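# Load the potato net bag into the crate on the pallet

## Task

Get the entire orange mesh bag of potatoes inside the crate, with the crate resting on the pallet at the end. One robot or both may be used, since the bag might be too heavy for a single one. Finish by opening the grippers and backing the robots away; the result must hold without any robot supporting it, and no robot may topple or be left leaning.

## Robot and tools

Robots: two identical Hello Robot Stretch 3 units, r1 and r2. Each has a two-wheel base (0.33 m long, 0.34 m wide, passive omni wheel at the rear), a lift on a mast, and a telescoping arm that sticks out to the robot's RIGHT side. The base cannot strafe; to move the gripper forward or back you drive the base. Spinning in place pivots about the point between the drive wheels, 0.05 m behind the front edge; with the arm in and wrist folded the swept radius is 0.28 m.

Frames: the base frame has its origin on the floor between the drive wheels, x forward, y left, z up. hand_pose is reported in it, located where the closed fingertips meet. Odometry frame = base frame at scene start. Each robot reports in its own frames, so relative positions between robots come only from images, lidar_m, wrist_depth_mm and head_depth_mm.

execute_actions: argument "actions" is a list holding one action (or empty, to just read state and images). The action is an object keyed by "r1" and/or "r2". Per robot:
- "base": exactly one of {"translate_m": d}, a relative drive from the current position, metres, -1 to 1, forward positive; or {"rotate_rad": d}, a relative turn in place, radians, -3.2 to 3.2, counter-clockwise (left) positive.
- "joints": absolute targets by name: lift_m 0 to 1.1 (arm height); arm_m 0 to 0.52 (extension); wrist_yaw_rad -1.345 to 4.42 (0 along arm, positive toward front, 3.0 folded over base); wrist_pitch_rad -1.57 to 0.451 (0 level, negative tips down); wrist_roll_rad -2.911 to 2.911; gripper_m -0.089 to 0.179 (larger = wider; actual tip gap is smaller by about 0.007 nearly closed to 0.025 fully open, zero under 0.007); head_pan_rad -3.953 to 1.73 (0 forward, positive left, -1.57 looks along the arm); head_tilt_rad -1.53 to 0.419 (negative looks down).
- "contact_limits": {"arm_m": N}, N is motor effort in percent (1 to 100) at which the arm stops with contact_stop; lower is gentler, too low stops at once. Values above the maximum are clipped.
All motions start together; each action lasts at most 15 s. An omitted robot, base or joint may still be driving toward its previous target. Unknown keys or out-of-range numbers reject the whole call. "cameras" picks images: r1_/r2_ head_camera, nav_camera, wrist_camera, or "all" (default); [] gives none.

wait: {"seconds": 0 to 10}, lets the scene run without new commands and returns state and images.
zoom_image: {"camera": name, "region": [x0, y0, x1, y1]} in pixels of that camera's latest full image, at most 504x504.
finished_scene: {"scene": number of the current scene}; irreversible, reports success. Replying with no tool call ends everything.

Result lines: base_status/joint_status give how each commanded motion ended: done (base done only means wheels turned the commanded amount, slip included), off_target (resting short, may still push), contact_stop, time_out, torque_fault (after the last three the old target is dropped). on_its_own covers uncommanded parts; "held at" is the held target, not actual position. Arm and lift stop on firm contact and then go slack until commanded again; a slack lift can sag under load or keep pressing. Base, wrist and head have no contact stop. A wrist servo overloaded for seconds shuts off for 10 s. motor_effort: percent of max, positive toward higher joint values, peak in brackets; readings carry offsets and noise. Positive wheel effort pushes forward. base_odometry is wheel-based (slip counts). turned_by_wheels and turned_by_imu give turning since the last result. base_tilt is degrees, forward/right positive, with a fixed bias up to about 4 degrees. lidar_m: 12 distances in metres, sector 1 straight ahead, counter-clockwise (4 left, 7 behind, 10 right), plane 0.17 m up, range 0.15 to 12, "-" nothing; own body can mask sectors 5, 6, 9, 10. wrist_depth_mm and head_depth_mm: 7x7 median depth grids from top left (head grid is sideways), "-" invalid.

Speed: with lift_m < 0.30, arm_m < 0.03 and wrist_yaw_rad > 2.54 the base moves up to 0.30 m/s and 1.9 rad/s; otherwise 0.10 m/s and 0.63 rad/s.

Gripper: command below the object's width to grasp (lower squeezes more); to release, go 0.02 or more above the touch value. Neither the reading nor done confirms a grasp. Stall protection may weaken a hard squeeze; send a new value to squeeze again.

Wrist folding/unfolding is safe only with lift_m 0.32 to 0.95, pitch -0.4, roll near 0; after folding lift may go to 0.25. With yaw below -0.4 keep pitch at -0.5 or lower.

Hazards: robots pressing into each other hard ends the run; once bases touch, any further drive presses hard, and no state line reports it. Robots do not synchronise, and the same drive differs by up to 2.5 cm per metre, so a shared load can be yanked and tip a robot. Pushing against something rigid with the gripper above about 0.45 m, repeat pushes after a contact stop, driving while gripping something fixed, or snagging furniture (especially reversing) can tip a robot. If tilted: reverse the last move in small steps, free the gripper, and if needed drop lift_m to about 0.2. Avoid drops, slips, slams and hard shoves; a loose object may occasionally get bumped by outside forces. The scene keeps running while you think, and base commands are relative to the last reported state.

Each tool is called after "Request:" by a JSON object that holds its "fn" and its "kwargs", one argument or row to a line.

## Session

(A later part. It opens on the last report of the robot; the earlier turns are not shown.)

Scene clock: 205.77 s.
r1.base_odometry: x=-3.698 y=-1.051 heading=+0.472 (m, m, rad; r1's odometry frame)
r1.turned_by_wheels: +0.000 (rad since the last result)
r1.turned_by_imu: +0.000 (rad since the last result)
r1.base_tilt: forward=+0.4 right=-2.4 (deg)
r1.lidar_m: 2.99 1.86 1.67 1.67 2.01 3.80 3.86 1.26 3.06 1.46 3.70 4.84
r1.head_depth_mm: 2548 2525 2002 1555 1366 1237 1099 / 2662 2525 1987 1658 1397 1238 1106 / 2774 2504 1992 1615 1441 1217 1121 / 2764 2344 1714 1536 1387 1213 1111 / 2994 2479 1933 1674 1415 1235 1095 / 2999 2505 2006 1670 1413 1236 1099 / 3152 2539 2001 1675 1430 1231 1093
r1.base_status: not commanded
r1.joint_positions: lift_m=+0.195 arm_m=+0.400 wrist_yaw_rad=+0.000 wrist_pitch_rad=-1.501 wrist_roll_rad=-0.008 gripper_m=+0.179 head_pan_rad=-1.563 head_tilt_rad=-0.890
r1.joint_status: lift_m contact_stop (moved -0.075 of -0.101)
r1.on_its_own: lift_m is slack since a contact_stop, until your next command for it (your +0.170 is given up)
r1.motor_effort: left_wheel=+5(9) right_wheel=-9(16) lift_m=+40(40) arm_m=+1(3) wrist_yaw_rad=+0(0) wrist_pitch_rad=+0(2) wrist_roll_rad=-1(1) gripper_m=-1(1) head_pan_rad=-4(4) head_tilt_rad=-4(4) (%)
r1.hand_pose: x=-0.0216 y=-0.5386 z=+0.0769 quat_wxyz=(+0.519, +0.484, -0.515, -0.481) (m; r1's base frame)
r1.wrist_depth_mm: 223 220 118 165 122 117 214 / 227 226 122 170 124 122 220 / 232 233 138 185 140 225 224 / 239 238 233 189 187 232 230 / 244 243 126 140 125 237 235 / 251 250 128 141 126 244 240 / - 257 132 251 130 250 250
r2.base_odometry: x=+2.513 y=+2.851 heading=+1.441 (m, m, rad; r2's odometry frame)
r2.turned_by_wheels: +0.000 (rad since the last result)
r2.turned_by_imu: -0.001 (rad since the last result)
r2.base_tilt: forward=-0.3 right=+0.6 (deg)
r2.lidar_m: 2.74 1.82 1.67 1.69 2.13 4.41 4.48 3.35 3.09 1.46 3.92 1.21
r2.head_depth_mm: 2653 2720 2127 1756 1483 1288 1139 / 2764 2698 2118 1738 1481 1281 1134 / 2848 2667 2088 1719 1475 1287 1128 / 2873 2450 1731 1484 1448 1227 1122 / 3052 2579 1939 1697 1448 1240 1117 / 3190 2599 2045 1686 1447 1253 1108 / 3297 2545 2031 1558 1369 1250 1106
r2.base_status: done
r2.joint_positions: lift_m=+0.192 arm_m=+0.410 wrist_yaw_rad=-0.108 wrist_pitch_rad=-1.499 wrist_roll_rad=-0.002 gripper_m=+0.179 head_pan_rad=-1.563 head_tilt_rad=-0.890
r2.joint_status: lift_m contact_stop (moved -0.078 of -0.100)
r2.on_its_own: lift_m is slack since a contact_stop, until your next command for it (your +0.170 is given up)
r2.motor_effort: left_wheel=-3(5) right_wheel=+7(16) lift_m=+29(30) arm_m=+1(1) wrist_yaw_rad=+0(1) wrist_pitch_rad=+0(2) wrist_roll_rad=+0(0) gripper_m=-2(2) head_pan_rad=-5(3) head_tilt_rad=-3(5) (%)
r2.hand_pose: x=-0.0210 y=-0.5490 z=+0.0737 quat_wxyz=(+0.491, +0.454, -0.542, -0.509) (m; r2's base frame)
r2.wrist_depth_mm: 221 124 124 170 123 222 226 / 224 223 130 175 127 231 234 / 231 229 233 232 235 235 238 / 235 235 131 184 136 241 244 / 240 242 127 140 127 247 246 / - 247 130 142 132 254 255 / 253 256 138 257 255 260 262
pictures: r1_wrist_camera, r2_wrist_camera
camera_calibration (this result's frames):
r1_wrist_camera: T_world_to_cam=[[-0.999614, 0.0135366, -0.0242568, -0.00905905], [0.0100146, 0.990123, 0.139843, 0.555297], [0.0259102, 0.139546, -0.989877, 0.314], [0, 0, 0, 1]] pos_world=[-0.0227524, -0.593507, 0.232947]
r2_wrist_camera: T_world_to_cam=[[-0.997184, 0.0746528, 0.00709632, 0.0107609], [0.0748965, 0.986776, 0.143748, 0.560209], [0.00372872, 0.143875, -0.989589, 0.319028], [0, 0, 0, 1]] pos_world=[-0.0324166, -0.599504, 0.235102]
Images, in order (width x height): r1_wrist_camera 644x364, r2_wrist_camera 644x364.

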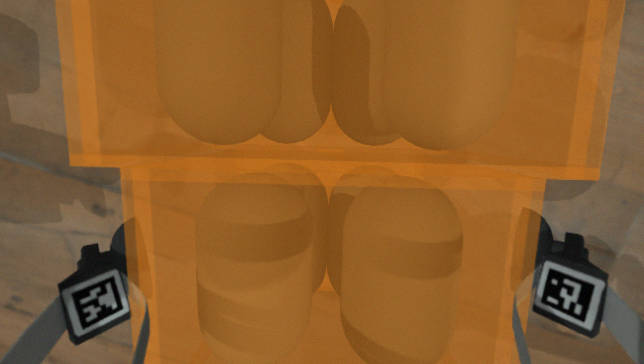

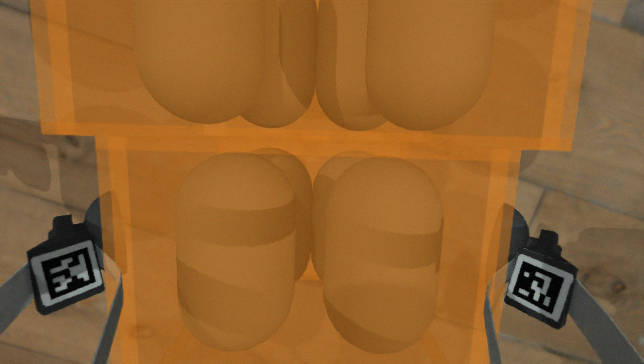

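Request:
{"fn": "execute_actions", "kwargs": {
  "actions": [
    {"r1":{"joints":{"lift_m":0.203,"gripper_m":0.04}},"r2":{"joints":{"lift_m":0.2,"gripper_m":0.04}}}
  ],
  "cameras": ["r1_wrist_camera","r2_wrist_camera"]
}}

Request:
{"fn": "execute_actions", "kwargs": {
  "actions": [
    {"r1":{"joints":{"lift_m":0.28}},"r2":{"joints":{"lift_m":0.277}}}
  ]
}}

Scene clock: 214.30 s.
r1.base_odometry: x=-3.698 y=-1.051 heading=+0.472 (m, m, rad; r1's odometry frame)
r1.turned_by_wheels: +0.000 (rad since the last result)
r1.turned_by_imu: -0.001 (rad since the last result)
r1.base_tilt: forward=+0.5 right=-2.4 (deg)
r1.lidar_m: 2.97 1.86 1.66 1.67 2.01 3.79 3.86 1.26 3.06 1.46 3.71 4.84
r1.head_depth_mm: 2635 2488 2002 1551 1367 1231 1100 / 2664 2514 2002 1664 1411 1236 1098 / 2757 2541 2007 1621 1437 1218 1112 / 2767 2347 1715 1545 1387 1212 1112 / 2979 2530 1955 1656 1419 1231 1093 / 3034 2539 1985 1659 1426 1246 1102 / 3148 2570 2004 1666 1425 1235 1095
r1.base_status: not commanded
r1.joint_positions: lift_m=+0.203 arm_m=+0.400 wrist_yaw_rad=-0.001 wrist_pitch_rad=-1.503 wrist_roll_rad=-0.008 gripper_m=+0.042 head_pan_rad=-1.563 head_tilt_rad=-0.890
r1.joint_status: all done
r1.motor_effort: left_wheel=+4(7) right_wheel=-8(12) lift_m=+35(53) arm_m=+2(1) wrist_yaw_rad=+2(2) wrist_pitch_rad=+1(1) wrist_roll_rad=-1(1) gripper_m=-48(100) head_pan_rad=-3(4) head_tilt_rad=-3(3) (%)
r1.hand_pose: x=-0.0216 y=-0.5380 z=+0.0846 quat_wxyz=(+0.518, +0.484, -0.514, -0.482) (m; r1's base frame)
r1.wrist_depth_mm: 229 227 125 172 128 130 221 / 235 233 128 177 130 225 226 / 241 238 147 194 145 233 233 / 246 245 241 195 193 240 237 / 253 252 133 146 132 244 244 / 260 - 137 148 134 - 250 / 268 267 146 261 140 258 257
r2.base_odometry: x=+2.513 y=+2.851 heading=+1.441 (m, m, rad; r2's odometry frame)
r2.turned_by_wheels: +0.000 (rad since the last result)
r2.turned_by_imu: +0.000 (rad since the last result)
r2.base_tilt: forward=-0.3 right=+0.6 (deg)
r2.lidar_m: 2.75 1.81 1.68 1.69 2.13 4.42 4.48 3.33 3.08 1.46 3.89 1.21
r2.head_depth_mm: 2646 2747 2128 1754 1484 1292 1138 / 2767 2693 2119 1742 1470 1282 1133 / 2865 2679 2095 1731 1460 1286 1130 / 2890 2383 1733 1491 1444 1234 1123 / 3070 2607 1932 1706 1447 1239 1114 / 3178 2594 2034 1695 1441 1255 1115 / 3230 2540 2050 1549 1373 1253 1109
r2.base_status: not commanded
r2.joint_positions: lift_m=+0.200 arm_m=+0.410 wrist_yaw_rad=-0.109 wrist_pitch_rad=-1.502 wrist_roll_rad=-0.002 gripper_m=+0.049 head_pan_rad=-1.563 head_tilt_rad=-0.890
r2.joint_status: gripper_m off_target (ended at +0.049, target +0.040); the others done
r2.motor_effort: left_wheel=-2(4) right_wheel=+5(8) lift_m=+24(35) arm_m=+1(2) wrist_yaw_rad=+0(1) wrist_pitch_rad=+1(0) wrist_roll_rad=+0(0) gripper_m=-100(100) head_pan_rad=-3(3) head_tilt_rad=-3(3) (%)
r2.hand_pose: x=-0.0209 y=-0.5482 z=+0.0817 quat_wxyz=(+0.490, +0.454, -0.541, -0.510) (m; r2's base frame)
r2.wrist_depth_mm: 227 226 130 178 130 233 234 / 233 234 136 183 134 237 239 / 239 241 240 240 243 243 246 / 246 245 137 156 145 249 251 / 248 250 136 148 137 254 258 / 253 258 139 151 140 - 266 / 264 267 264 265 267 270 270
pictures: r1_wrist_camera, r2_wrist_camera
camera_calibration (this result's frames):
r1_wrist_camera: T_world_to_cam=[[-0.999606, 0.014176, -0.0242257, -0.00853392], [0.0105913, 0.989786, 0.142168, 0.553251], [0.0259936, 0.141856, -0.989546, 0.322791], [0, 0, 0, 1]] pos_world=[-0.0227807, -0.593268, 0.240555]
r2_wrist_camera: T_world_to_cam=[[-0.99717, 0.0748534, 0.00700281, 0.0108481], [0.0750707, 0.986358, 0.146497, 0.557911], [0.00405852, 0.146608, -0.989186, 0.328249], [0, 0, 0, 1]] pos_world=[-0.0323976, -0.599237, 0.242891]
Images, in order (width x height): r1_wrist_camera 644x364, r2_wrist_camera 644x364.

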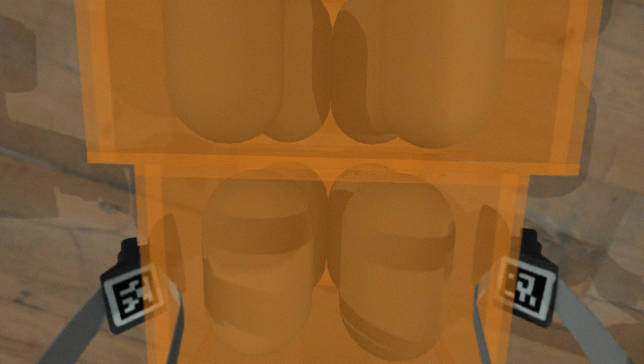

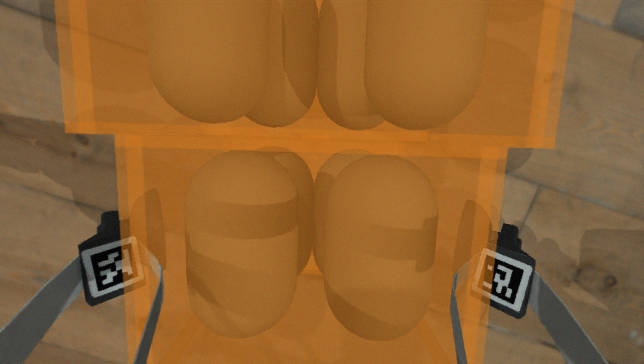

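Scene clock: 215.83 s.
r1.base_odometry: x=-3.698 y=-1.051 heading=+0.471 (m, m, rad; r1's odometry frame)
r1.turned_by_wheels: +0.000 (rad since the last result)
r1.turned_by_imu: -0.001 (rad since the last result)
r1.base_tilt: forward=+0.4 right=-2.4 (deg)
r1.lidar_m: 2.99 1.86 1.66 1.67 2.01 3.79 3.85 1.26 3.06 0.49 3.68 4.86
r1.head_depth_mm: 2568 2504 2010 1559 1367 1241 1102 / 2627 2487 2004 1644 1412 1236 1093 / 2755 2496 1991 1620 1358 1212 1090 / 2804 2237 1707 1612 1381 1204 1114 / 2939 2362 1944 1662 1423 1237 1095 / 2980 2483 1993 1664 1417 1241 1099 / 3107 2516 1984 1649 1424 1240 1099
r1.base_status: not commanded
r1.joint_positions: lift_m=+0.279 arm_m=+0.400 wrist_yaw_rad=-0.001 wrist_pitch_rad=-1.445 wrist_roll_rad=-0.007 gripper_m=+0.051 head_pan_rad=-1.563 head_tilt_rad=-0.890
r1.joint_status: all done
r1.on_its_own: gripper_m is held at +0.049, not at your +0.040, by its stall guard, which is still easing
r1.motor_effort: left_wheel=+2(5) right_wheel=-2(9) lift_m=+78(81) arm_m=-2(2) wrist_yaw_rad=+1(2) wrist_pitch_rad=-16(18) wrist_roll_rad=-1(1) gripper_m=-43(49) head_pan_rad=-4(3) head_tilt_rad=-3(3) (%)
r1.hand_pose: x=-0.0216 y=-0.5532 z=+0.1603 quat_wxyz=(+0.532, +0.469, -0.528, -0.467) (m; r1's base frame)
r1.wrist_depth_mm: 306 304 165 245 162 297 296 / 310 310 157 212 155 303 301 / 316 314 165 204 162 307 303 / 320 321 317 216 310 312 311 / 326 323 141 152 139 316 315 / 331 - 138 151 137 324 320 / 336 337 139 156 136 327 325
r2.base_odometry: x=+2.513 y=+2.851 heading=+1.441 (m, m, rad; r2's odometry frame)
r2.turned_by_wheels: +0.000 (rad since the last result)
r2.turned_by_imu: +0.000 (rad since the last result)
r2.base_tilt: forward=-0.2 right=+0.7 (deg)
r2.lidar_m: 2.74 1.81 1.67 1.69 2.12 4.42 4.47 3.34 3.09 0.50 3.94 1.21
r2.head_depth_mm: 2637 2737 2137 1752 1484 1289 1137 / 2758 2694 2117 1731 1476 1286 1130 / 2862 2654 2108 1731 1473 1279 1128 / 2865 1677 1772 1434 1377 1243 1117 / 3100 2445 1938 1698 1446 1254 1119 / 3145 2573 2045 1679 1443 1256 1110 / 3255 2541 2031 1556 1380 1247 1108
r2.base_status: not commanded
r2.joint_positions: lift_m=+0.276 arm_m=+0.410 wrist_yaw_rad=-0.109 wrist_pitch_rad=-1.454 wrist_roll_rad=-0.002 gripper_m=+0.052 head_pan_rad=-1.563 head_tilt_rad=-0.890
r2.joint_status: all done
r2.on_its_own: gripper_m is held at +0.050, not at your +0.040, by its stall guard, which is still easing
r2.motor_effort: left_wheel=-1(2) right_wheel=+2(5) lift_m=+54(54) arm_m=-1(1) wrist_yaw_rad=+0(0) wrist_pitch_rad=-15(16) wrist_roll_rad=+0(0) gripper_m=-35(100) head_pan_rad=-2(3) head_tilt_rad=-3(3) (%)
r2.hand_pose: x=-0.0223 y=-0.5610 z=+0.1574 quat_wxyz=(+0.503, +0.441, -0.552, -0.498) (m; r2's base frame)
r2.wrist_depth_mm: 304 302 161 303 165 309 312 / 303 306 157 212 158 311 314 / 310 315 205 209 211 320 320 / 319 318 149 210 317 326 323 / 320 325 141 152 143 332 332 / 325 328 140 151 143 - 337 / 335 332 147 338 340 345 344
pictures: r1_head_camera (sideways: a quarter turn clockwise sets it upright), r1_nav_camera (sideways: a quarter turn counterclockwise sets it upright), r1_wrist_camera, r2_head_camera (sideways: a quarter turn clockwise sets it upright), r2_nav_camera (sideways: a quarter turn counterclockwise sets it upright), r2_wrist_camera
camera_calibration (this result's frames):
r1_head_camera: T_world_to_cam=[[-0.0112928, 0.757104, -0.653197, 0.869294], [0.999622, 0.0249319, 0.011616, -0.0233321], [0.02508, -0.652819, -0.757099, 0.939438], [0, 0, 0, 1]] pos_world=[0.00957889, -0.0442813, 1.27934]
r1_nav_camera: T_world_to_cam=[[0.0167529, -0.771764, 0.635688, -0.787894], [-0.999858, -0.014126, 0.00920038, 0.0489827], [0.00187919, -0.635752, -0.771891, 0.96174], [0, 0, 0, 1]] pos_world=[0.060368, 0.00405111, 1.24276]
r1_wrist_camera: T_world_to_cam=[[-0.999601, 0.0131088, -0.0250348, -0.00695608], [0.0109435, 0.996342, 0.0847489, 0.570362], [0.0260541, 0.084441, -0.996088, 0.369109], [0, 0, 0, 1]] pos_world=[-0.0228119, -0.599353, 0.319153]
r2_head_camera: T_world_to_cam=[[-0.0323295, 0.756731, -0.652926, 0.877192], [0.999102, 0.00657039, -0.0418554, 0.0525771], [-0.0273833, -0.653693, -0.756264, 0.943389], [0, 0, 0, 1]] pos_world=[0.00166244, -0.0474564, 1.28839]
r2_nav_camera: T_world_to_cam=[[0.00540021, -0.797991, 0.602646, -0.743205], [-0.998352, -0.0387348, -0.0423444, 0.116218], [0.0571338, -0.601424, -0.796885, 0.99221], [0, 0, 0, 1]] pos_world=[0.0633508, 0.00816952, 1.24349]
r2_wrist_camera: T_world_to_cam=[[-0.99714, 0.075074, 0.00866219, 0.00978558], [0.0755624, 0.992275, 0.098394, 0.570398], [-0.00120845, 0.0987672, -0.99511, 0.378996], [0, 0, 0, 1]] pos_world=[-0.032885, -0.604158, 0.320935]
Images, in order (width x height): r1_head_camera 896x504, r1_nav_camera 672x504, r1_wrist_camera 644x364, r2_head_camera 896x504, r2_nav_camera 672x504, r2_wrist_camera 644x364.

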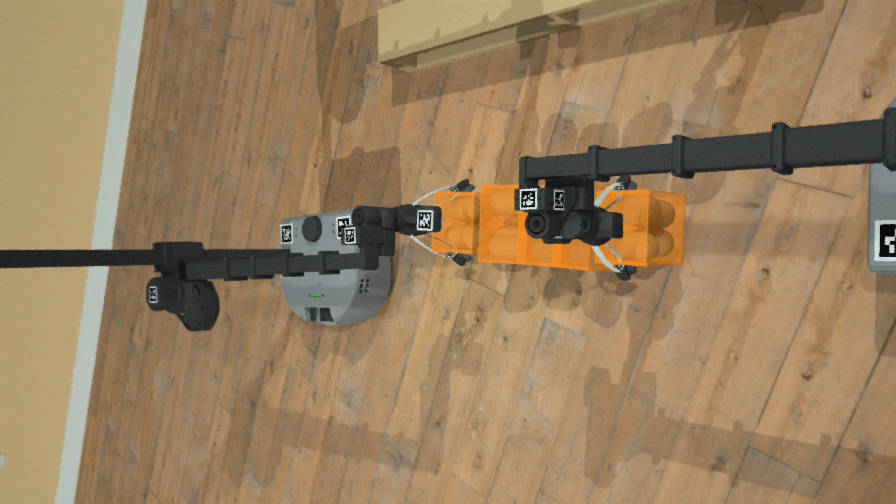

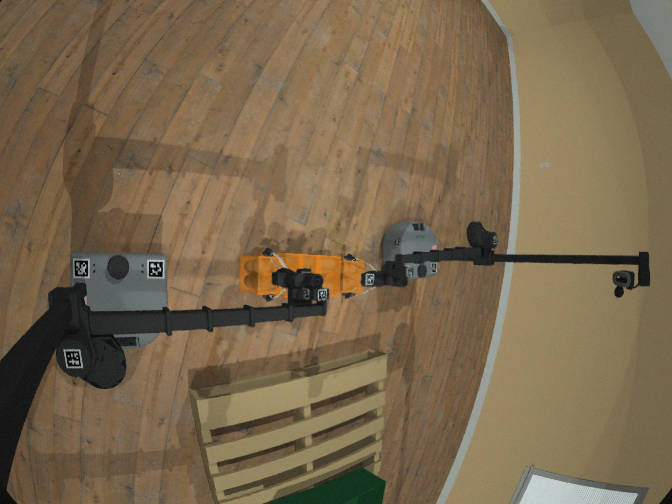

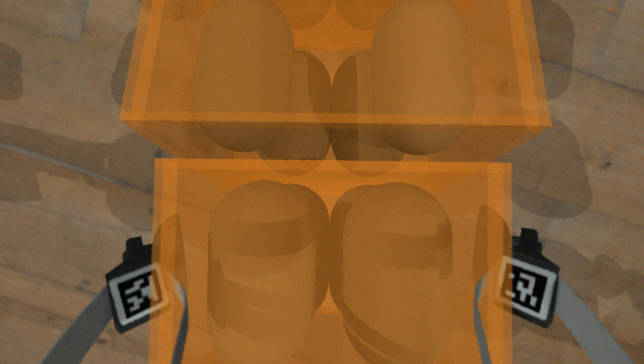

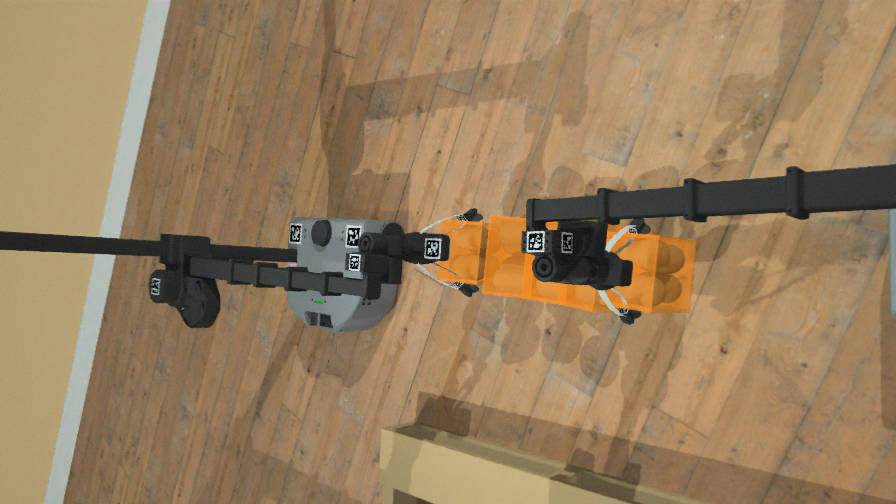

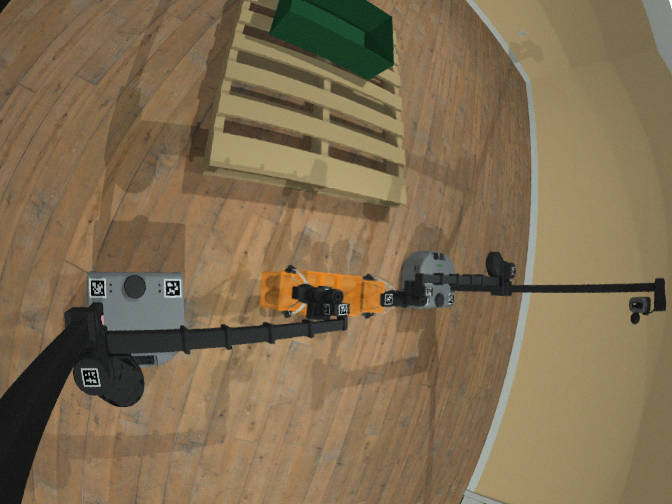

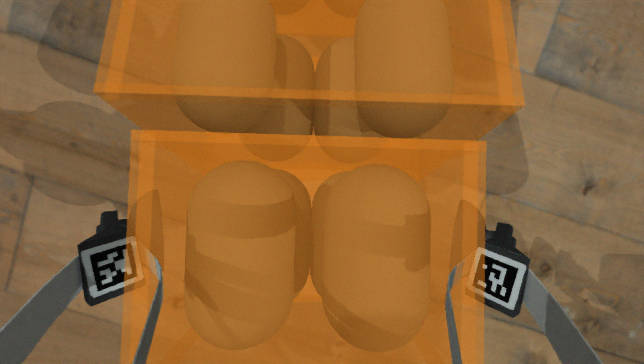

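Request:
{"fn": "execute_actions", "kwargs": {
  "actions": [
    {"r1":{"joints":{"lift_m":0.43}},"r2":{"joints":{"lift_m":0.427}}}
  ]
}}

Scene clock: 225.77 s.
r1.base_odometry: x=-3.698 y=-1.051 heading=+0.471 (m, m, rad; r1's odometry frame)
r1.turned_by_wheels: +0.000 (rad since the last result)
r1.turned_by_imu: -0.002 (rad since the last result)
r1.base_tilt: forward=+0.4 right=-2.3 (deg)
r1.lidar_m: 2.99 1.86 1.67 1.67 2.01 3.81 3.87 1.26 3.06 1.46 3.70 4.83
r1.head_depth_mm: 2561 2515 1995 1544 1366 1231 1093 / 2670 2499 1994 1650 1417 1230 1107 / 2757 2521 2004 1655 1340 1234 1109 / 2687 1682 1675 1619 1254 1239 1118 / 2886 2411 1957 1656 1414 1232 1095 / 3019 2532 2018 1653 1419 1234 1091 / 3115 2575 1997 1664 1420 1239 1099
r1.base_status: not commanded
r1.joint_positions: lift_m=+0.429 arm_m=+0.400 wrist_yaw_rad=-0.001 wrist_pitch_rad=-1.442 wrist_roll_rad=-0.007 gripper_m=+0.100 head_pan_rad=-1.563 head_tilt_rad=-0.890
r1.joint_status: all done
r1.on_its_own: gripper_m is held at +0.099, not at your +0.040, by its stall guard, which is still easing
r1.motor_effort: left_wheel=+1(2) right_wheel=-2(2) lift_m=+78(81) arm_m=-2(2) wrist_yaw_rad=+1(1) wrist_pitch_rad=-16(16) wrist_roll_rad=-1(1) gripper_m=-23(27) head_pan_rad=-3(3) head_tilt_rad=-4(3) (%)
r1.hand_pose: x=-0.0216 y=-0.5540 z=+0.3103 quat_wxyz=(+0.533, +0.468, -0.529, -0.466) (m; r1's base frame)
r1.wrist_depth_mm: 446 448 167 242 164 437 436 / 454 456 158 214 156 444 440 / 464 459 165 205 162 448 449 / 470 472 459 215 458 458 458 / 475 477 141 152 140 461 460 / 487 - 138 151 137 - 472 / 498 500 139 155 136 480 474
r2.base_odometry: x=+2.513 y=+2.851 heading=+1.441 (m, m, rad; r2's odometry frame)
r2.turned_by_wheels: +0.000 (rad since the last result)
r2.turned_by_imu: +0.000 (rad since the last result)
r2.base_tilt: forward=-0.3 right=+0.6 (deg)
r2.lidar_m: 2.74 1.81 1.67 1.69 2.12 4.41 4.48 3.34 3.09 1.46 3.93 1.21
r2.head_depth_mm: 2657 2750 2131 1747 1482 1284 1136 / 2738 2705 2113 1730 1474 1282 1131 / 2883 2653 2098 1724 1465 1271 1107 / 2835 1644 1155 1341 1073 1269 1121 / 3030 2501 1886 1691 1430 1258 1114 / 3153 2578 2042 1689 1447 1250 1110 / 3245 2560 2021 1546 1377 1244 1109
r2.base_status: not commanded
r2.joint_positions: lift_m=+0.426 arm_m=+0.410 wrist_yaw_rad=-0.109 wrist_pitch_rad=-1.451 wrist_roll_rad=-0.002 gripper_m=+0.107 head_pan_rad=-1.563 head_tilt_rad=-0.890
r2.joint_status: all done
r2.on_its_own: gripper_m is held at +0.105, not at your +0.040, by its stall guard, which is not easing now
r2.motor_effort: left_wheel=-1(1) right_wheel=+2(2) lift_m=+54(54) arm_m=-2(1) wrist_yaw_rad=+0(0) wrist_pitch_rad=-15(15) wrist_roll_rad=+0(0) gripper_m=-23(29) head_pan_rad=-3(3) head_tilt_rad=-3(3) (%)
r2.hand_pose: x=-0.0223 y=-0.5616 z=+0.3074 quat_wxyz=(+0.503, +0.440, -0.553, -0.497) (m; r2's base frame)
r2.wrist_depth_mm: 445 446 163 449 166 446 456 / 442 447 159 214 160 468 466 / 461 464 203 209 183 472 476 / 461 464 149 211 469 473 481 / 473 474 140 150 144 481 493 / 470 481 140 150 142 - 505 / 489 488 146 491 500 506 515
pictures: r1_head_camera (sideways: a quarter turn clockwise sets it upright), r1_nav_camera (sideways: a quarter turn counterclockwise sets it upright), r1_wrist_camera, r2_head_camera (sideways: a quarter turn clockwise sets it upright), r2_nav_camera (sideways: a quarter turn counterclockwise sets it upright), r2_wrist_camera
camera_calibration (this result's frames):
r1_head_camera: T_world_to_cam=[[-0.0112927, 0.757104, -0.653197, 0.869294], [0.999622, 0.0249318, 0.011616, -0.0233321], [0.0250799, -0.652819, -0.757099, 0.939438], [0, 0, 0, 1]] pos_world=[0.00957889, -0.0442813, 1.27934]
r1_nav_camera: T_world_to_cam=[[0.0167528, -0.771764, 0.635688, -0.787895], [-0.999858, -0.0141259, 0.00920038, 0.0489827], [0.00187912, -0.635752, -0.771891, 0.96174], [0, 0, 0, 1]] pos_world=[0.060368, 0.00405109, 1.24276]
r1_wrist_camera: T_world_to_cam=[[-0.9996, 0.0130746, -0.0250762, -0.0031969], [0.0109823, 0.996586, 0.0818307, 0.55944], [0.0260605, 0.0815226, -0.996331, 0.517068], [0, 0, 0, 1]] pos_world=[-0.0228146, -0.599641, 0.469312]
r2_head_camera: T_world_to_cam=[[-0.0323293, 0.756731, -0.652926, 0.877192], [0.999102, 0.00657015, -0.0418554, 0.0525771], [-0.0273834, -0.653693, -0.756264, 0.943389], [0, 0, 0, 1]] pos_world=[0.00166243, -0.0474564, 1.28839]
r2_nav_camera: T_world_to_cam=[[0.00540002, -0.797991, 0.602646, -0.743205], [-0.998352, -0.0387345, -0.0423444, 0.116218], [0.0571336, -0.601424, -0.796885, 0.99221], [0, 0, 0, 1]] pos_world=[0.0633508, 0.0081695, 1.24349]
r2_wrist_camera: T_world_to_cam=[[-0.997138, 0.075099, 0.0087423, 0.00845491], [0.0755919, 0.992506, 0.0960133, 0.557112], [-0.00146628, 0.0963994, -0.995342, 0.527073], [0, 0, 0, 1]] pos_world=[-0.0329096, -0.604381, 0.471054]
Images, in order (width x height): r1_head_camera 896x504, r1_nav_camera 672x504, r1_wrist_camera 644x364, r2_head_camera 896x504, r2_nav_camera 672x504, r2_wrist_camera 644x364.

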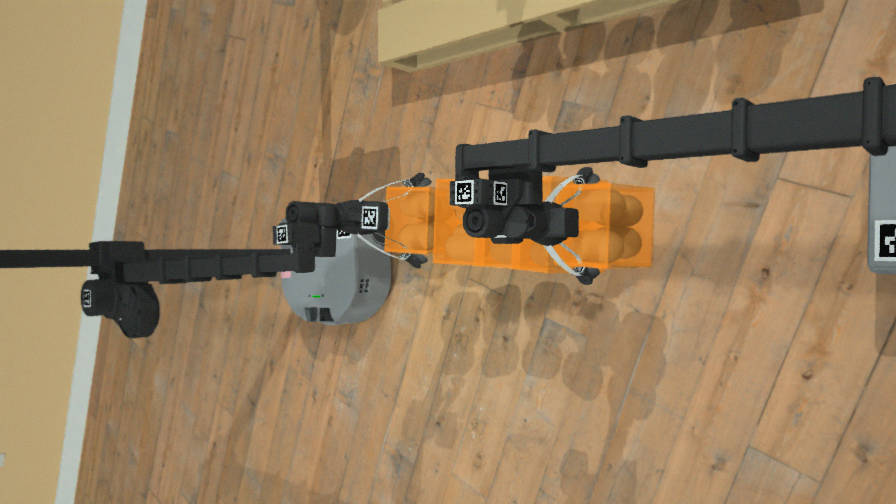

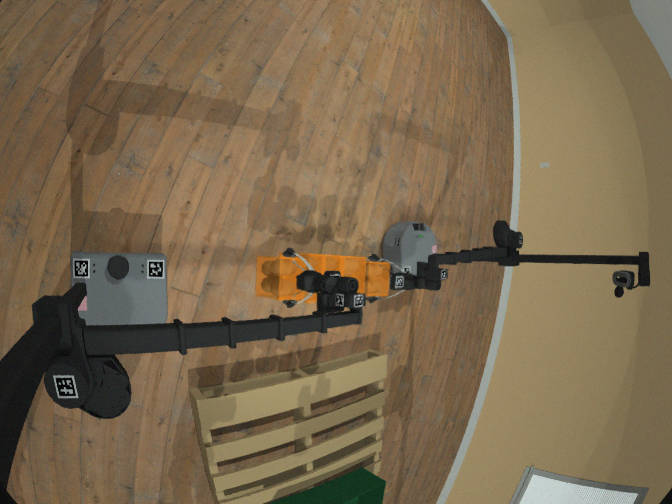

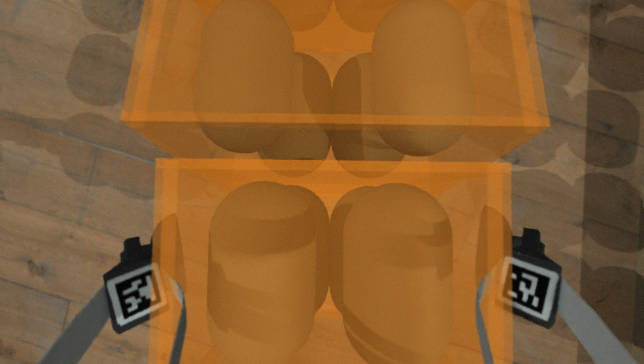

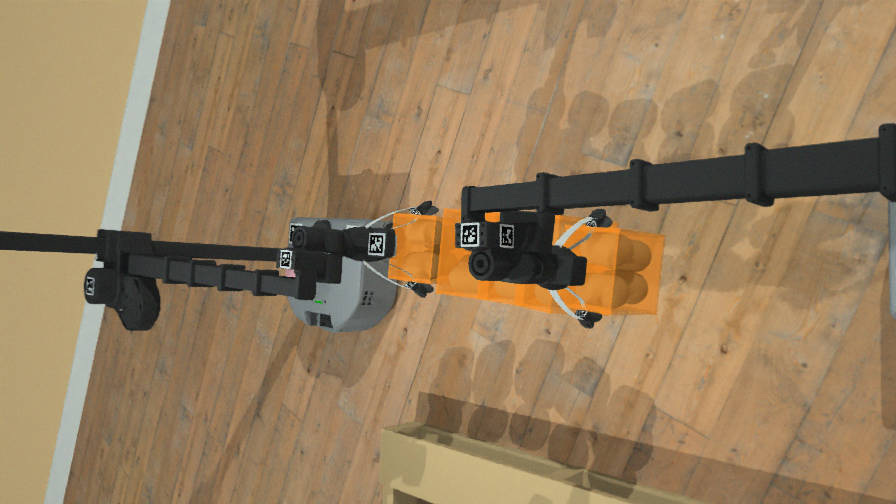

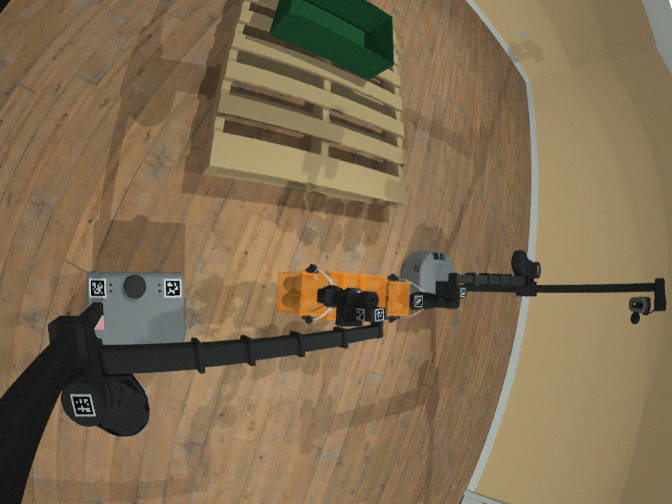

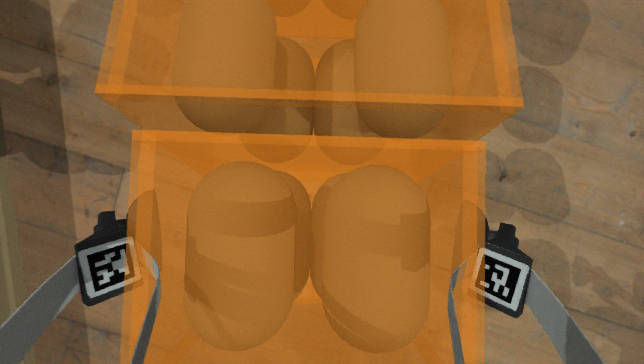

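Request:
{"fn": "execute_actions", "kwargs": {
  "actions": [
    {"r1":{"base":{"translate_m":-0.6},"joints":{"lift_m":0.69,"head_pan_rad":-2.0}},"r2":{"base":{"translate_m":0.6},"joints":{"lift_m":0.687,"head_pan_rad":-1.1}}}
  ]
}}

Scene clock: 240.47 s.
r1.base_odometry: x=-4.233 y=-1.324 heading=+0.471 (m, m, rad; r1's odometry frame)
r1.turned_by_wheels: +0.000 (rad since the last result)
r1.turned_by_imu: +0.001 (rad since the last result)
r1.base_tilt: forward=+0.4 right=-2.3 (deg)
r1.lidar_m: 3.28 2.07 1.86 1.87 2.25 3.28 3.28 0.76 0.79 1.49 3.48 5.37
r1.head_depth_mm: 2605 2520 1653 1490 1300 1185 1112 / 2576 2515 1694 1487 1278 1191 - / 2554 2498 1659 1455 1363 - - / 2495 2522 1995 1611 - 1138 1088 / 2528 2534 2057 1551 1334 1182 1038 / 2483 2511 2131 900 1206 1156 1085 / 2484 2426 1736 1497 1385 1241 1094
r1.base_status: done
r1.joint_positions: lift_m=+0.689 arm_m=+0.400 wrist_yaw_rad=-0.001 wrist_pitch_rad=-1.393 wrist_roll_rad=-0.007 gripper_m=+0.109 head_pan_rad=-1.993 head_tilt_rad=-0.890
r1.joint_status: all done
r1.on_its_own: gripper_m is held at +0.108, not at your +0.040, by its stall guard, which is not easing now; wrist_pitch_rad is at rest, and its effort (-31) is outside its rest range (-20 to +32)
r1.motor_effort: left_wheel=+2(2) right_wheel=-1(8) lift_m=+78(81) arm_m=-4(5) wrist_yaw_rad=+2(2) wrist_pitch_rad=-31(31) wrist_roll_rad=-1(1) gripper_m=-19(19) head_pan_rad=-3(31) head_tilt_rad=-3(3) (%)
r1.hand_pose: x=-0.0216 y=-0.5670 z=+0.5711 quat_wxyz=(+0.544, +0.455, -0.540, -0.452) (m; r1's base frame)
r1.wrist_depth_mm: 705 716 164 243 161 576 578 / 726 715 156 210 154 578 578 / 727 721 167 204 163 589 583 / 732 729 725 213 598 587 587 / 734 724 140 151 138 688 587 / 751 - 139 151 137 - 607 / 737 752 141 152 138 722 714
r2.base_odometry: x=+2.591 y=+3.446 heading=+1.441 (m, m, rad; r2's odometry frame)
r2.turned_by_wheels: +0.000 (rad since the last result)
r2.turned_by_imu: -0.004 (rad since the last result)
r2.base_tilt: forward=-0.2 right=+0.7 (deg)
r2.lidar_m: 2.38 1.57 1.44 1.46 1.82 3.83 5.05 3.63 3.32 1.50 0.73 0.69
r2.head_depth_mm: 3256 2717 2137 1021 878 1241 1138 / 3487 2706 2124 1639 869 1156 1055 / 3650 2669 2096 1613 1374 1220 1046 / 3612 2618 2079 1582 1365 1202 1067 / 3579 2584 2061 1451 1366 1159 1100 / 3497 2574 1691 1518 1258 1185 1117 / 3440 2545 2025 1471 1263 1199 1107
r2.base_status: done
r2.joint_positions: lift_m=+0.686 arm_m=+0.410 wrist_yaw_rad=-0.109 wrist_pitch_rad=-1.406 wrist_roll_rad=-0.002 gripper_m=+0.110 head_pan_rad=-1.107 head_tilt_rad=-0.890
r2.joint_status: all done
r2.on_its_own: gripper_m is held at +0.109, not at your +0.040, by its stall guard, which is not easing now; wrist_pitch_rad is at rest, and its effort (-29) is outside its rest range (-20 to +32)
r2.motor_effort: left_wheel=+0(3) right_wheel=+1(8) lift_m=+54(58) arm_m=-3(3) wrist_yaw_rad=+0(0) wrist_pitch_rad=-29(29) wrist_roll_rad=+0(0) gripper_m=-22(22) head_pan_rad=+3(30) head_tilt_rad=-4(3) (%)
r2.hand_pose: x=-0.0236 y=-0.5735 z=+0.5680 quat_wxyz=(+0.515, +0.428, -0.563, -0.486) (m; r2's base frame)
r2.wrist_depth_mm: 578 586 160 586 163 726 728 / 589 598 157 211 159 718 732 / 589 590 210 208 607 739 749 / 610 594 148 206 616 746 733 / 598 616 141 151 144 769 754 / 615 628 140 150 143 - 768 / 622 635 624 638 757 763 794
pictures: r1_head_camera (sideways: a quarter turn clockwise sets it upright), r1_nav_camera (sideways: a quarter turn counterclockwise sets it upright), r1_wrist_camera, r2_head_camera (sideways: a quarter turn clockwise sets it upright), r2_nav_camera (sideways: a quarter turn counterclockwise sets it upright), r2_wrist_camera
camera_calibration (this result's frames):
r1_head_camera: T_world_to_cam=[[0.305022, 0.693033, -0.653197, 0.867364], [0.919202, -0.393616, 0.011616, -0.0228415], [-0.249059, -0.603963, -0.757099, 0.94111], [0, 0, 0, 1]] pos_world=[-0.00917768, -0.0417077, 1.27934]
r1_nav_camera: T_world_to_cam=[[-0.306163, -0.708636, 0.635688, -0.785925], [-0.914916, 0.403539, 0.00920038, 0.0484646], [-0.263044, -0.578784, -0.771891, 0.963356], [0, 0, 0, 1]] pos_world=[0.0571255, -0.0189163, 1.24276]
r1_wrist_camera: T_world_to_cam=[[-0.999601, 0.0117934, -0.0256648, 0.00311481], [0.0109686, 0.999426, 0.0320471, 0.581149], [0.026028, 0.0317528, -0.999157, 0.751332], [0, 0, 0, 1]] pos_world=[-0.0228165, -0.604709, 0.732154]
r2_head_camera: T_world_to_cam=[[-0.362295, 0.665154, -0.652926, 0.879204], [0.894099, 0.44591, -0.0418554, 0.0532176], [0.263306, -0.598945, -0.756264, 0.941616], [0, 0, 0, 1]] pos_world=[0.0230161, -0.0445607, 1.28839]
r2_nav_camera: T_world_to_cam=[[0.356289, -0.714057, 0.602646, -0.745346], [-0.87926, -0.474457, -0.0423444, 0.115491], [0.316165, -0.514795, -0.796885, 0.99063], [0, 0, 0, 1]] pos_world=[0.0539018, 0.0325482, 1.24349]
r2_wrist_camera: T_world_to_cam=[[-0.99709, 0.0755333, 0.0102618, 0.00518754], [0.0759587, 0.995823, 0.0506693, 0.571614], [-0.00639175, 0.0513014, -0.998663, 0.763474], [0, 0, 0, 1]] pos_world=[-0.0333666, -0.608785, 0.733437]
Images, in order (width x height): r1_head_camera 896x504, r1_nav_camera 672x504, r1_wrist_camera 644x364, r2_head_camera 896x504, r2_nav_camera 672x504, r2_wrist_camera 644x364.

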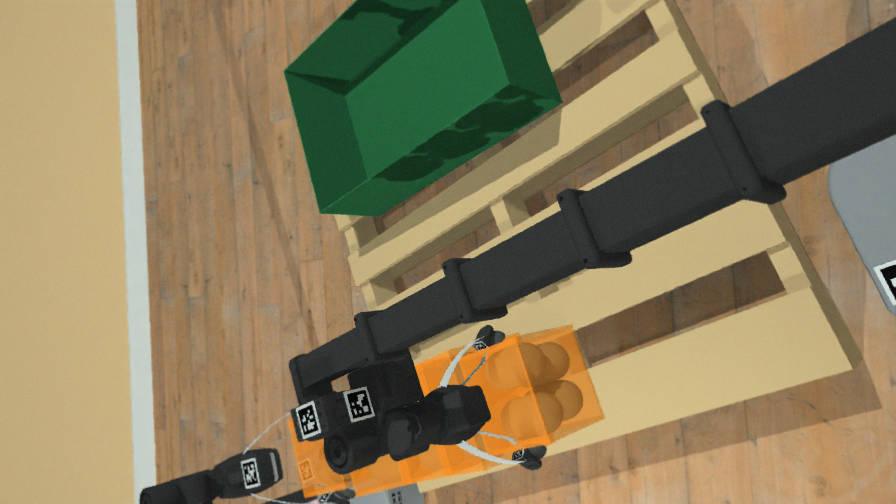

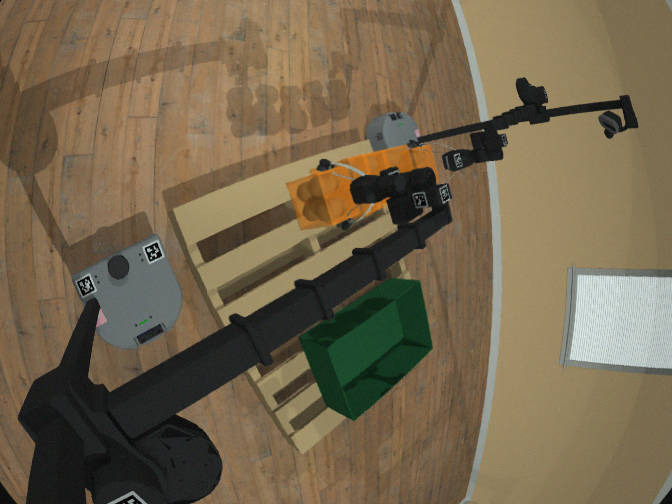

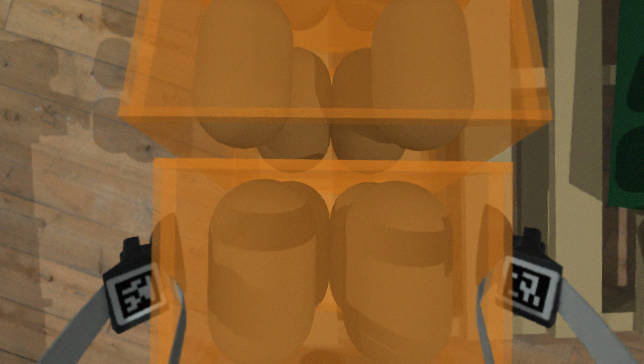

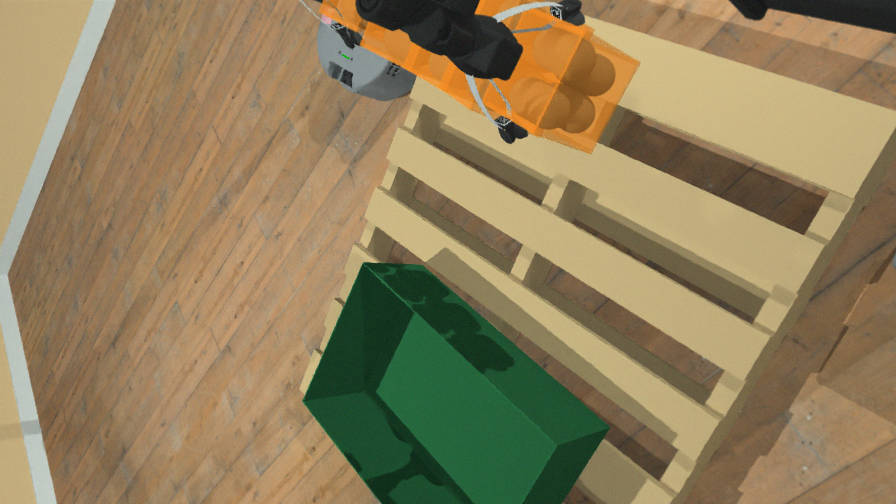

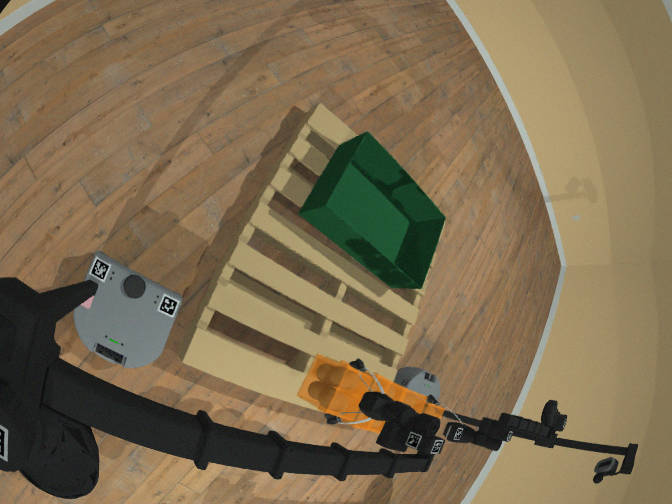

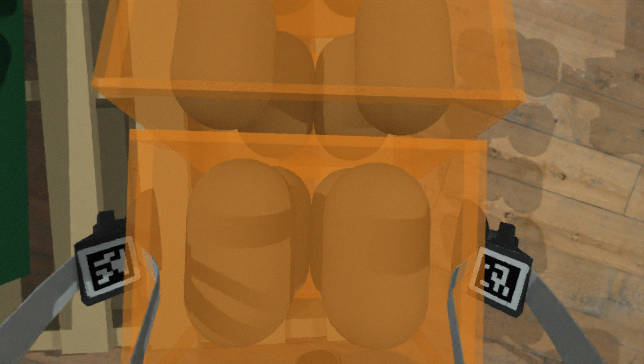

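Request:
{"fn": "execute_actions", "kwargs": {
  "actions": [
    {"r1":{"base":{"translate_m":-0.67},"joints":{"arm_m":0.43,"head_pan_rad":-1.57}},"r2":{"base":{"translate_m":0.67},"joints":{"arm_m":0.38,"head_pan_rad":-1.57}}}
  ]
}}

Scene clock: 278.50 s.
r1.base_odometry: x=-4.830 y=-1.628 heading=+0.471 (m, m, rad; r1's odometry frame)
r1.turned_by_wheels: +0.000 (rad since the last result)
r1.turned_by_imu: +0.004 (rad since the last result)
r1.base_tilt: forward=+0.5 right=-2.3 (deg)
r1.lidar_m: 3.63 2.30 2.08 2.09 2.51 2.67 2.69 2.97 0.53 0.51 3.23 5.99
r1.head_depth_mm: 2247 2411 1983 1649 1364 1135 - / 2346 2482 2060 - 1241 1139 1062 / 2391 2429 - 1402 1273 1174 1077 / 1117 1808 1548 944 1245 1158 1076 / 2578 2491 1890 1591 1281 1134 1062 / 2690 2528 1989 1571 1334 1177 1078 / 2794 2521 2004 1579 1339 1187 1074
r1.base_status: done
r1.joint_positions: lift_m=+0.689 arm_m=+0.431 wrist_yaw_rad=-0.001 wrist_pitch_rad=-1.350 wrist_roll_rad=-0.007 gripper_m=+0.109 head_pan_rad=-1.577 head_tilt_rad=-0.890
r1.joint_status: all done
r1.on_its_own: gripper_m is held at +0.108, not at your +0.040, by its stall guard, which is not easing now; wrist_pitch_rad is at rest, and its effort (-42) is outside its rest range (-20 to +32)
r1.motor_effort: left_wheel=+1(2) right_wheel=+1(9) lift_m=+78(78) arm_m=-7(6) wrist_yaw_rad=+1(1) wrist_pitch_rad=-42(43) wrist_roll_rad=-1(1) gripper_m=-19(19) head_pan_rad=+2(30) head_tilt_rad=-4(2) (%)
r1.hand_pose: x=-0.0216 y=-0.6083 z=+0.5722 quat_wxyz=(+0.554, +0.443, -0.550, -0.441) (m; r1's base frame)
r1.wrist_depth_mm: 620 616 157 240 156 486 710 / 618 608 152 206 149 483 710 / 612 604 171 202 165 512 704 / 613 611 596 211 587 512 702 / 608 728 139 151 137 548 702 / 613 - 139 152 137 - 691 / 632 600 144 595 140 588 701
r2.base_odometry: x=+2.677 y=+4.110 heading=+1.441 (m, m, rad; r2's odometry frame)
r2.turned_by_wheels: +0.000 (rad since the last result)
r2.turned_by_imu: -0.006 (rad since the last result)
r2.base_tilt: forward=-0.2 right=+0.7 (deg)
r2.lidar_m: 1.97 1.30 1.19 1.20 1.50 3.10 5.67 3.91 0.46 0.45 0.48 3.17
r2.head_depth_mm: 3059 2720 2121 1657 1398 1227 1084 / 3182 2712 2101 1610 1347 - - / 3278 2660 2229 1338 1267 1180 1077 / 1485 977 1852 - 1237 1125 1079 / 3370 2617 1923 1457 1279 1119 1081 / 3503 2591 2028 1481 1248 1138 1088 / 3458 2541 2036 1676 1369 1126 1073
r2.base_status: done
r2.joint_positions: lift_m=+0.686 arm_m=+0.381 wrist_yaw_rad=-0.108 wrist_pitch_rad=-1.367 wrist_roll_rad=-0.003 gripper_m=+0.110 head_pan_rad=-1.563 head_tilt_rad=-0.890
r2.joint_status: all done
r2.on_its_own: gripper_m is held at +0.109, not at your +0.040, by its stall guard, which is not easing now; wrist_pitch_rad is at rest, and its effort (-41) is outside its rest range (-20 to +32)
r2.motor_effort: left_wheel=+1(2) right_wheel=+0(6) lift_m=+54(54) arm_m=-8(6) wrist_yaw_rad=+0(0) wrist_pitch_rad=-41(41) wrist_roll_rad=+1(1) gripper_m=-23(23) head_pan_rad=-3(29) head_tilt_rad=-4(3) (%)
r2.hand_pose: x=-0.0247 y=-0.5539 z=+0.5689 quat_wxyz=(+0.524, +0.417, -0.570, -0.475) (m; r2's base frame)
r2.wrist_depth_mm: 715 456 155 242 157 614 620 / 713 454 155 206 155 621 619 / 718 497 210 210 519 616 618 / 735 503 145 202 158 726 623 / 728 583 141 150 142 625 630 / 749 603 141 151 144 664 632 / 708 675 621 735 758 738 748
pictures: r1_head_camera (sideways: a quarter turn clockwise sets it upright), r1_nav_camera (sideways: a quarter turn counterclockwise sets it upright), r1_wrist_camera, r2_head_camera (sideways: a quarter turn clockwise sets it upright), r2_nav_camera (sideways: a quarter turn counterclockwise sets it upright), r2_wrist_camera
camera_calibration (this result's frames):
r1_head_camera: T_world_to_cam=[[-0.000992655, 0.757187, -0.653197, 0.869231], [0.999868, 0.0113315, 0.011616, -0.0233336], [0.0161972, -0.653099, -0.757099, 0.939492], [0, 0, 0, 1]] pos_world=[0.0089762, -0.0443246, 1.27934]
r1_nav_camera: T_world_to_cam=[[0.00625281, -0.771921, 0.635688, -0.78783], [-0.999958, -0.000523339, 0.00920038, 0.0489833], [-0.00676928, -0.635718, -0.771891, 0.961793], [0, 0, 0, 1]] pos_world=[0.0604181, 0.0033125, 1.24276]
r1_wrist_camera: T_world_to_cam=[[-0.999603, 0.0106161, -0.0261045, 0.00315941], [0.010903, 0.999881, -0.0108738, 0.647155], [0.025986, -0.0111541, -0.9996, 0.727962], [0, 0, 0, 1]] pos_world=[-0.0228146, -0.638992, 0.734791]
r2_head_camera: T_world_to_cam=[[-0.0324363, 0.756726, -0.652926, 0.877192], [0.999101, 0.00671141, -0.0418554, 0.0525771], [-0.027291, -0.653697, -0.756264, 0.943389], [0, 0, 0, 1]] pos_world=[0.00166914, -0.0474571, 1.28839]
r2_nav_camera: T_world_to_cam=[[0.00551285, -0.79799, 0.602646, -0.743206], [-0.998346, -0.0388757, -0.0423444, 0.116218], [0.0572186, -0.601416, -0.796885, 0.99221], [0, 0, 0, 1]] pos_world=[0.0633497, 0.0081776, 1.24349]
r2_wrist_camera: T_world_to_cam=[[-0.997156, 0.0744388, 0.0117614, 0.00117568], [0.0745769, 0.997146, 0.0117694, 0.575045], [-0.0108518, 0.0126131, -0.999862, 0.742514], [0, 0, 0, 1]] pos_world=[-0.0336551, -0.582856, 0.735629]
Images, in order (width x height): r1_head_camera 896x504, r1_nav_camera 672x504, r1_wrist_camera 644x364, r2_head_camera 896x504, r2_nav_camera 672x504, r2_wrist_camera 644x364.

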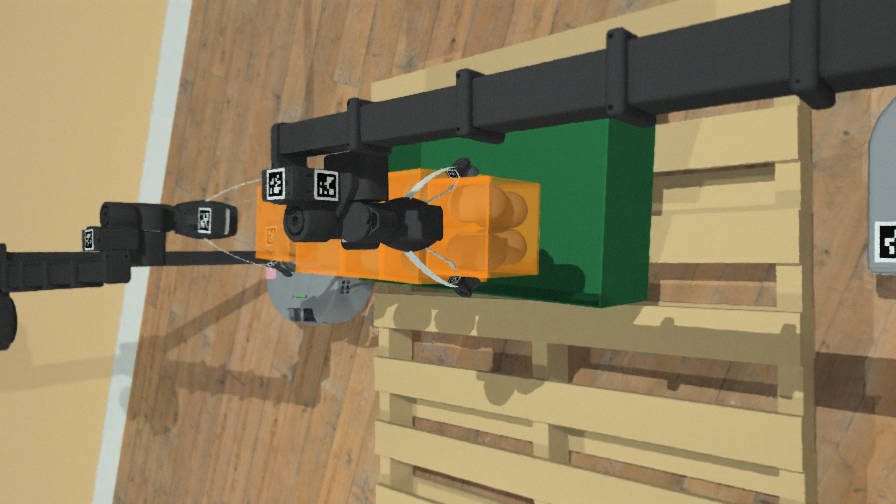

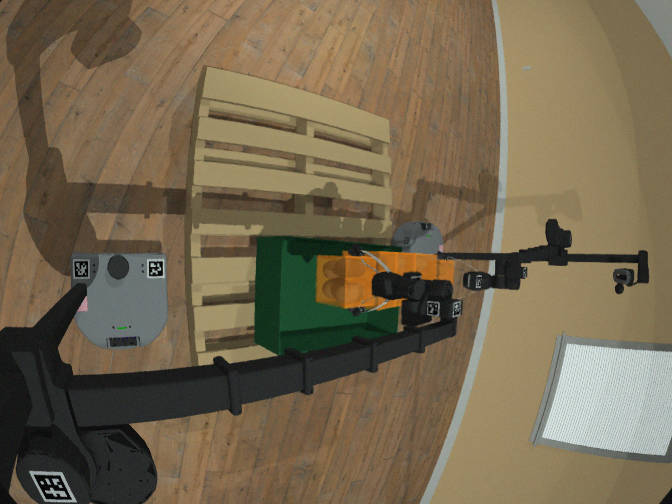

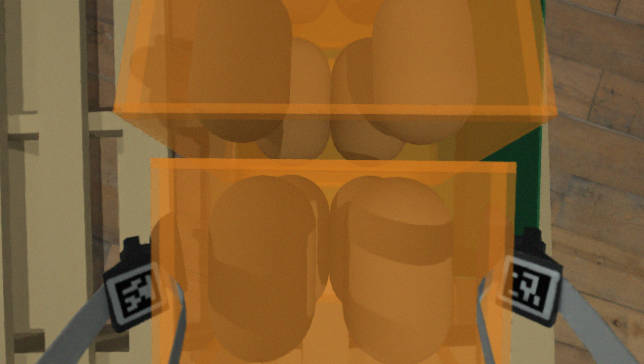

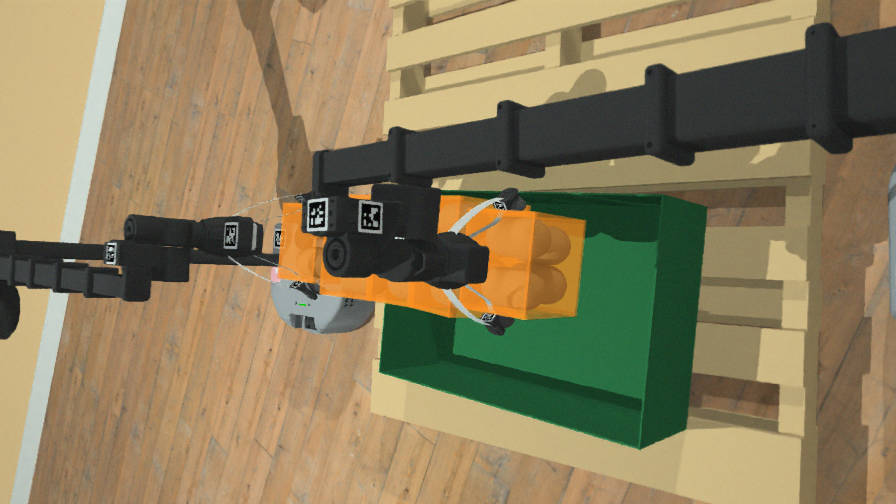

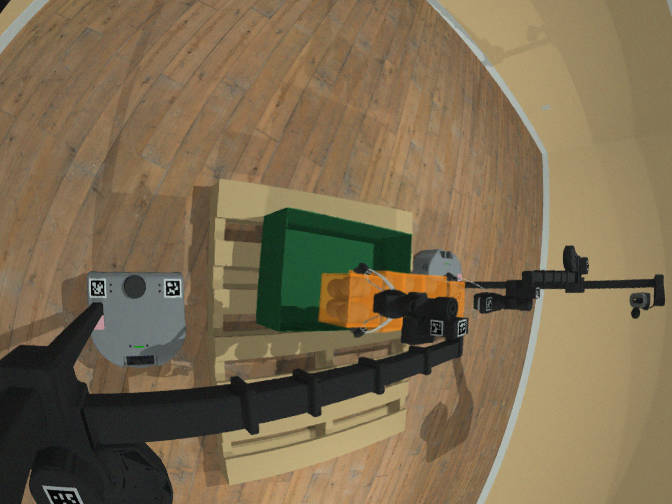

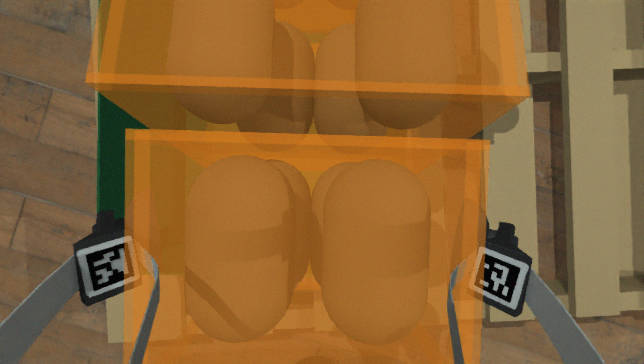

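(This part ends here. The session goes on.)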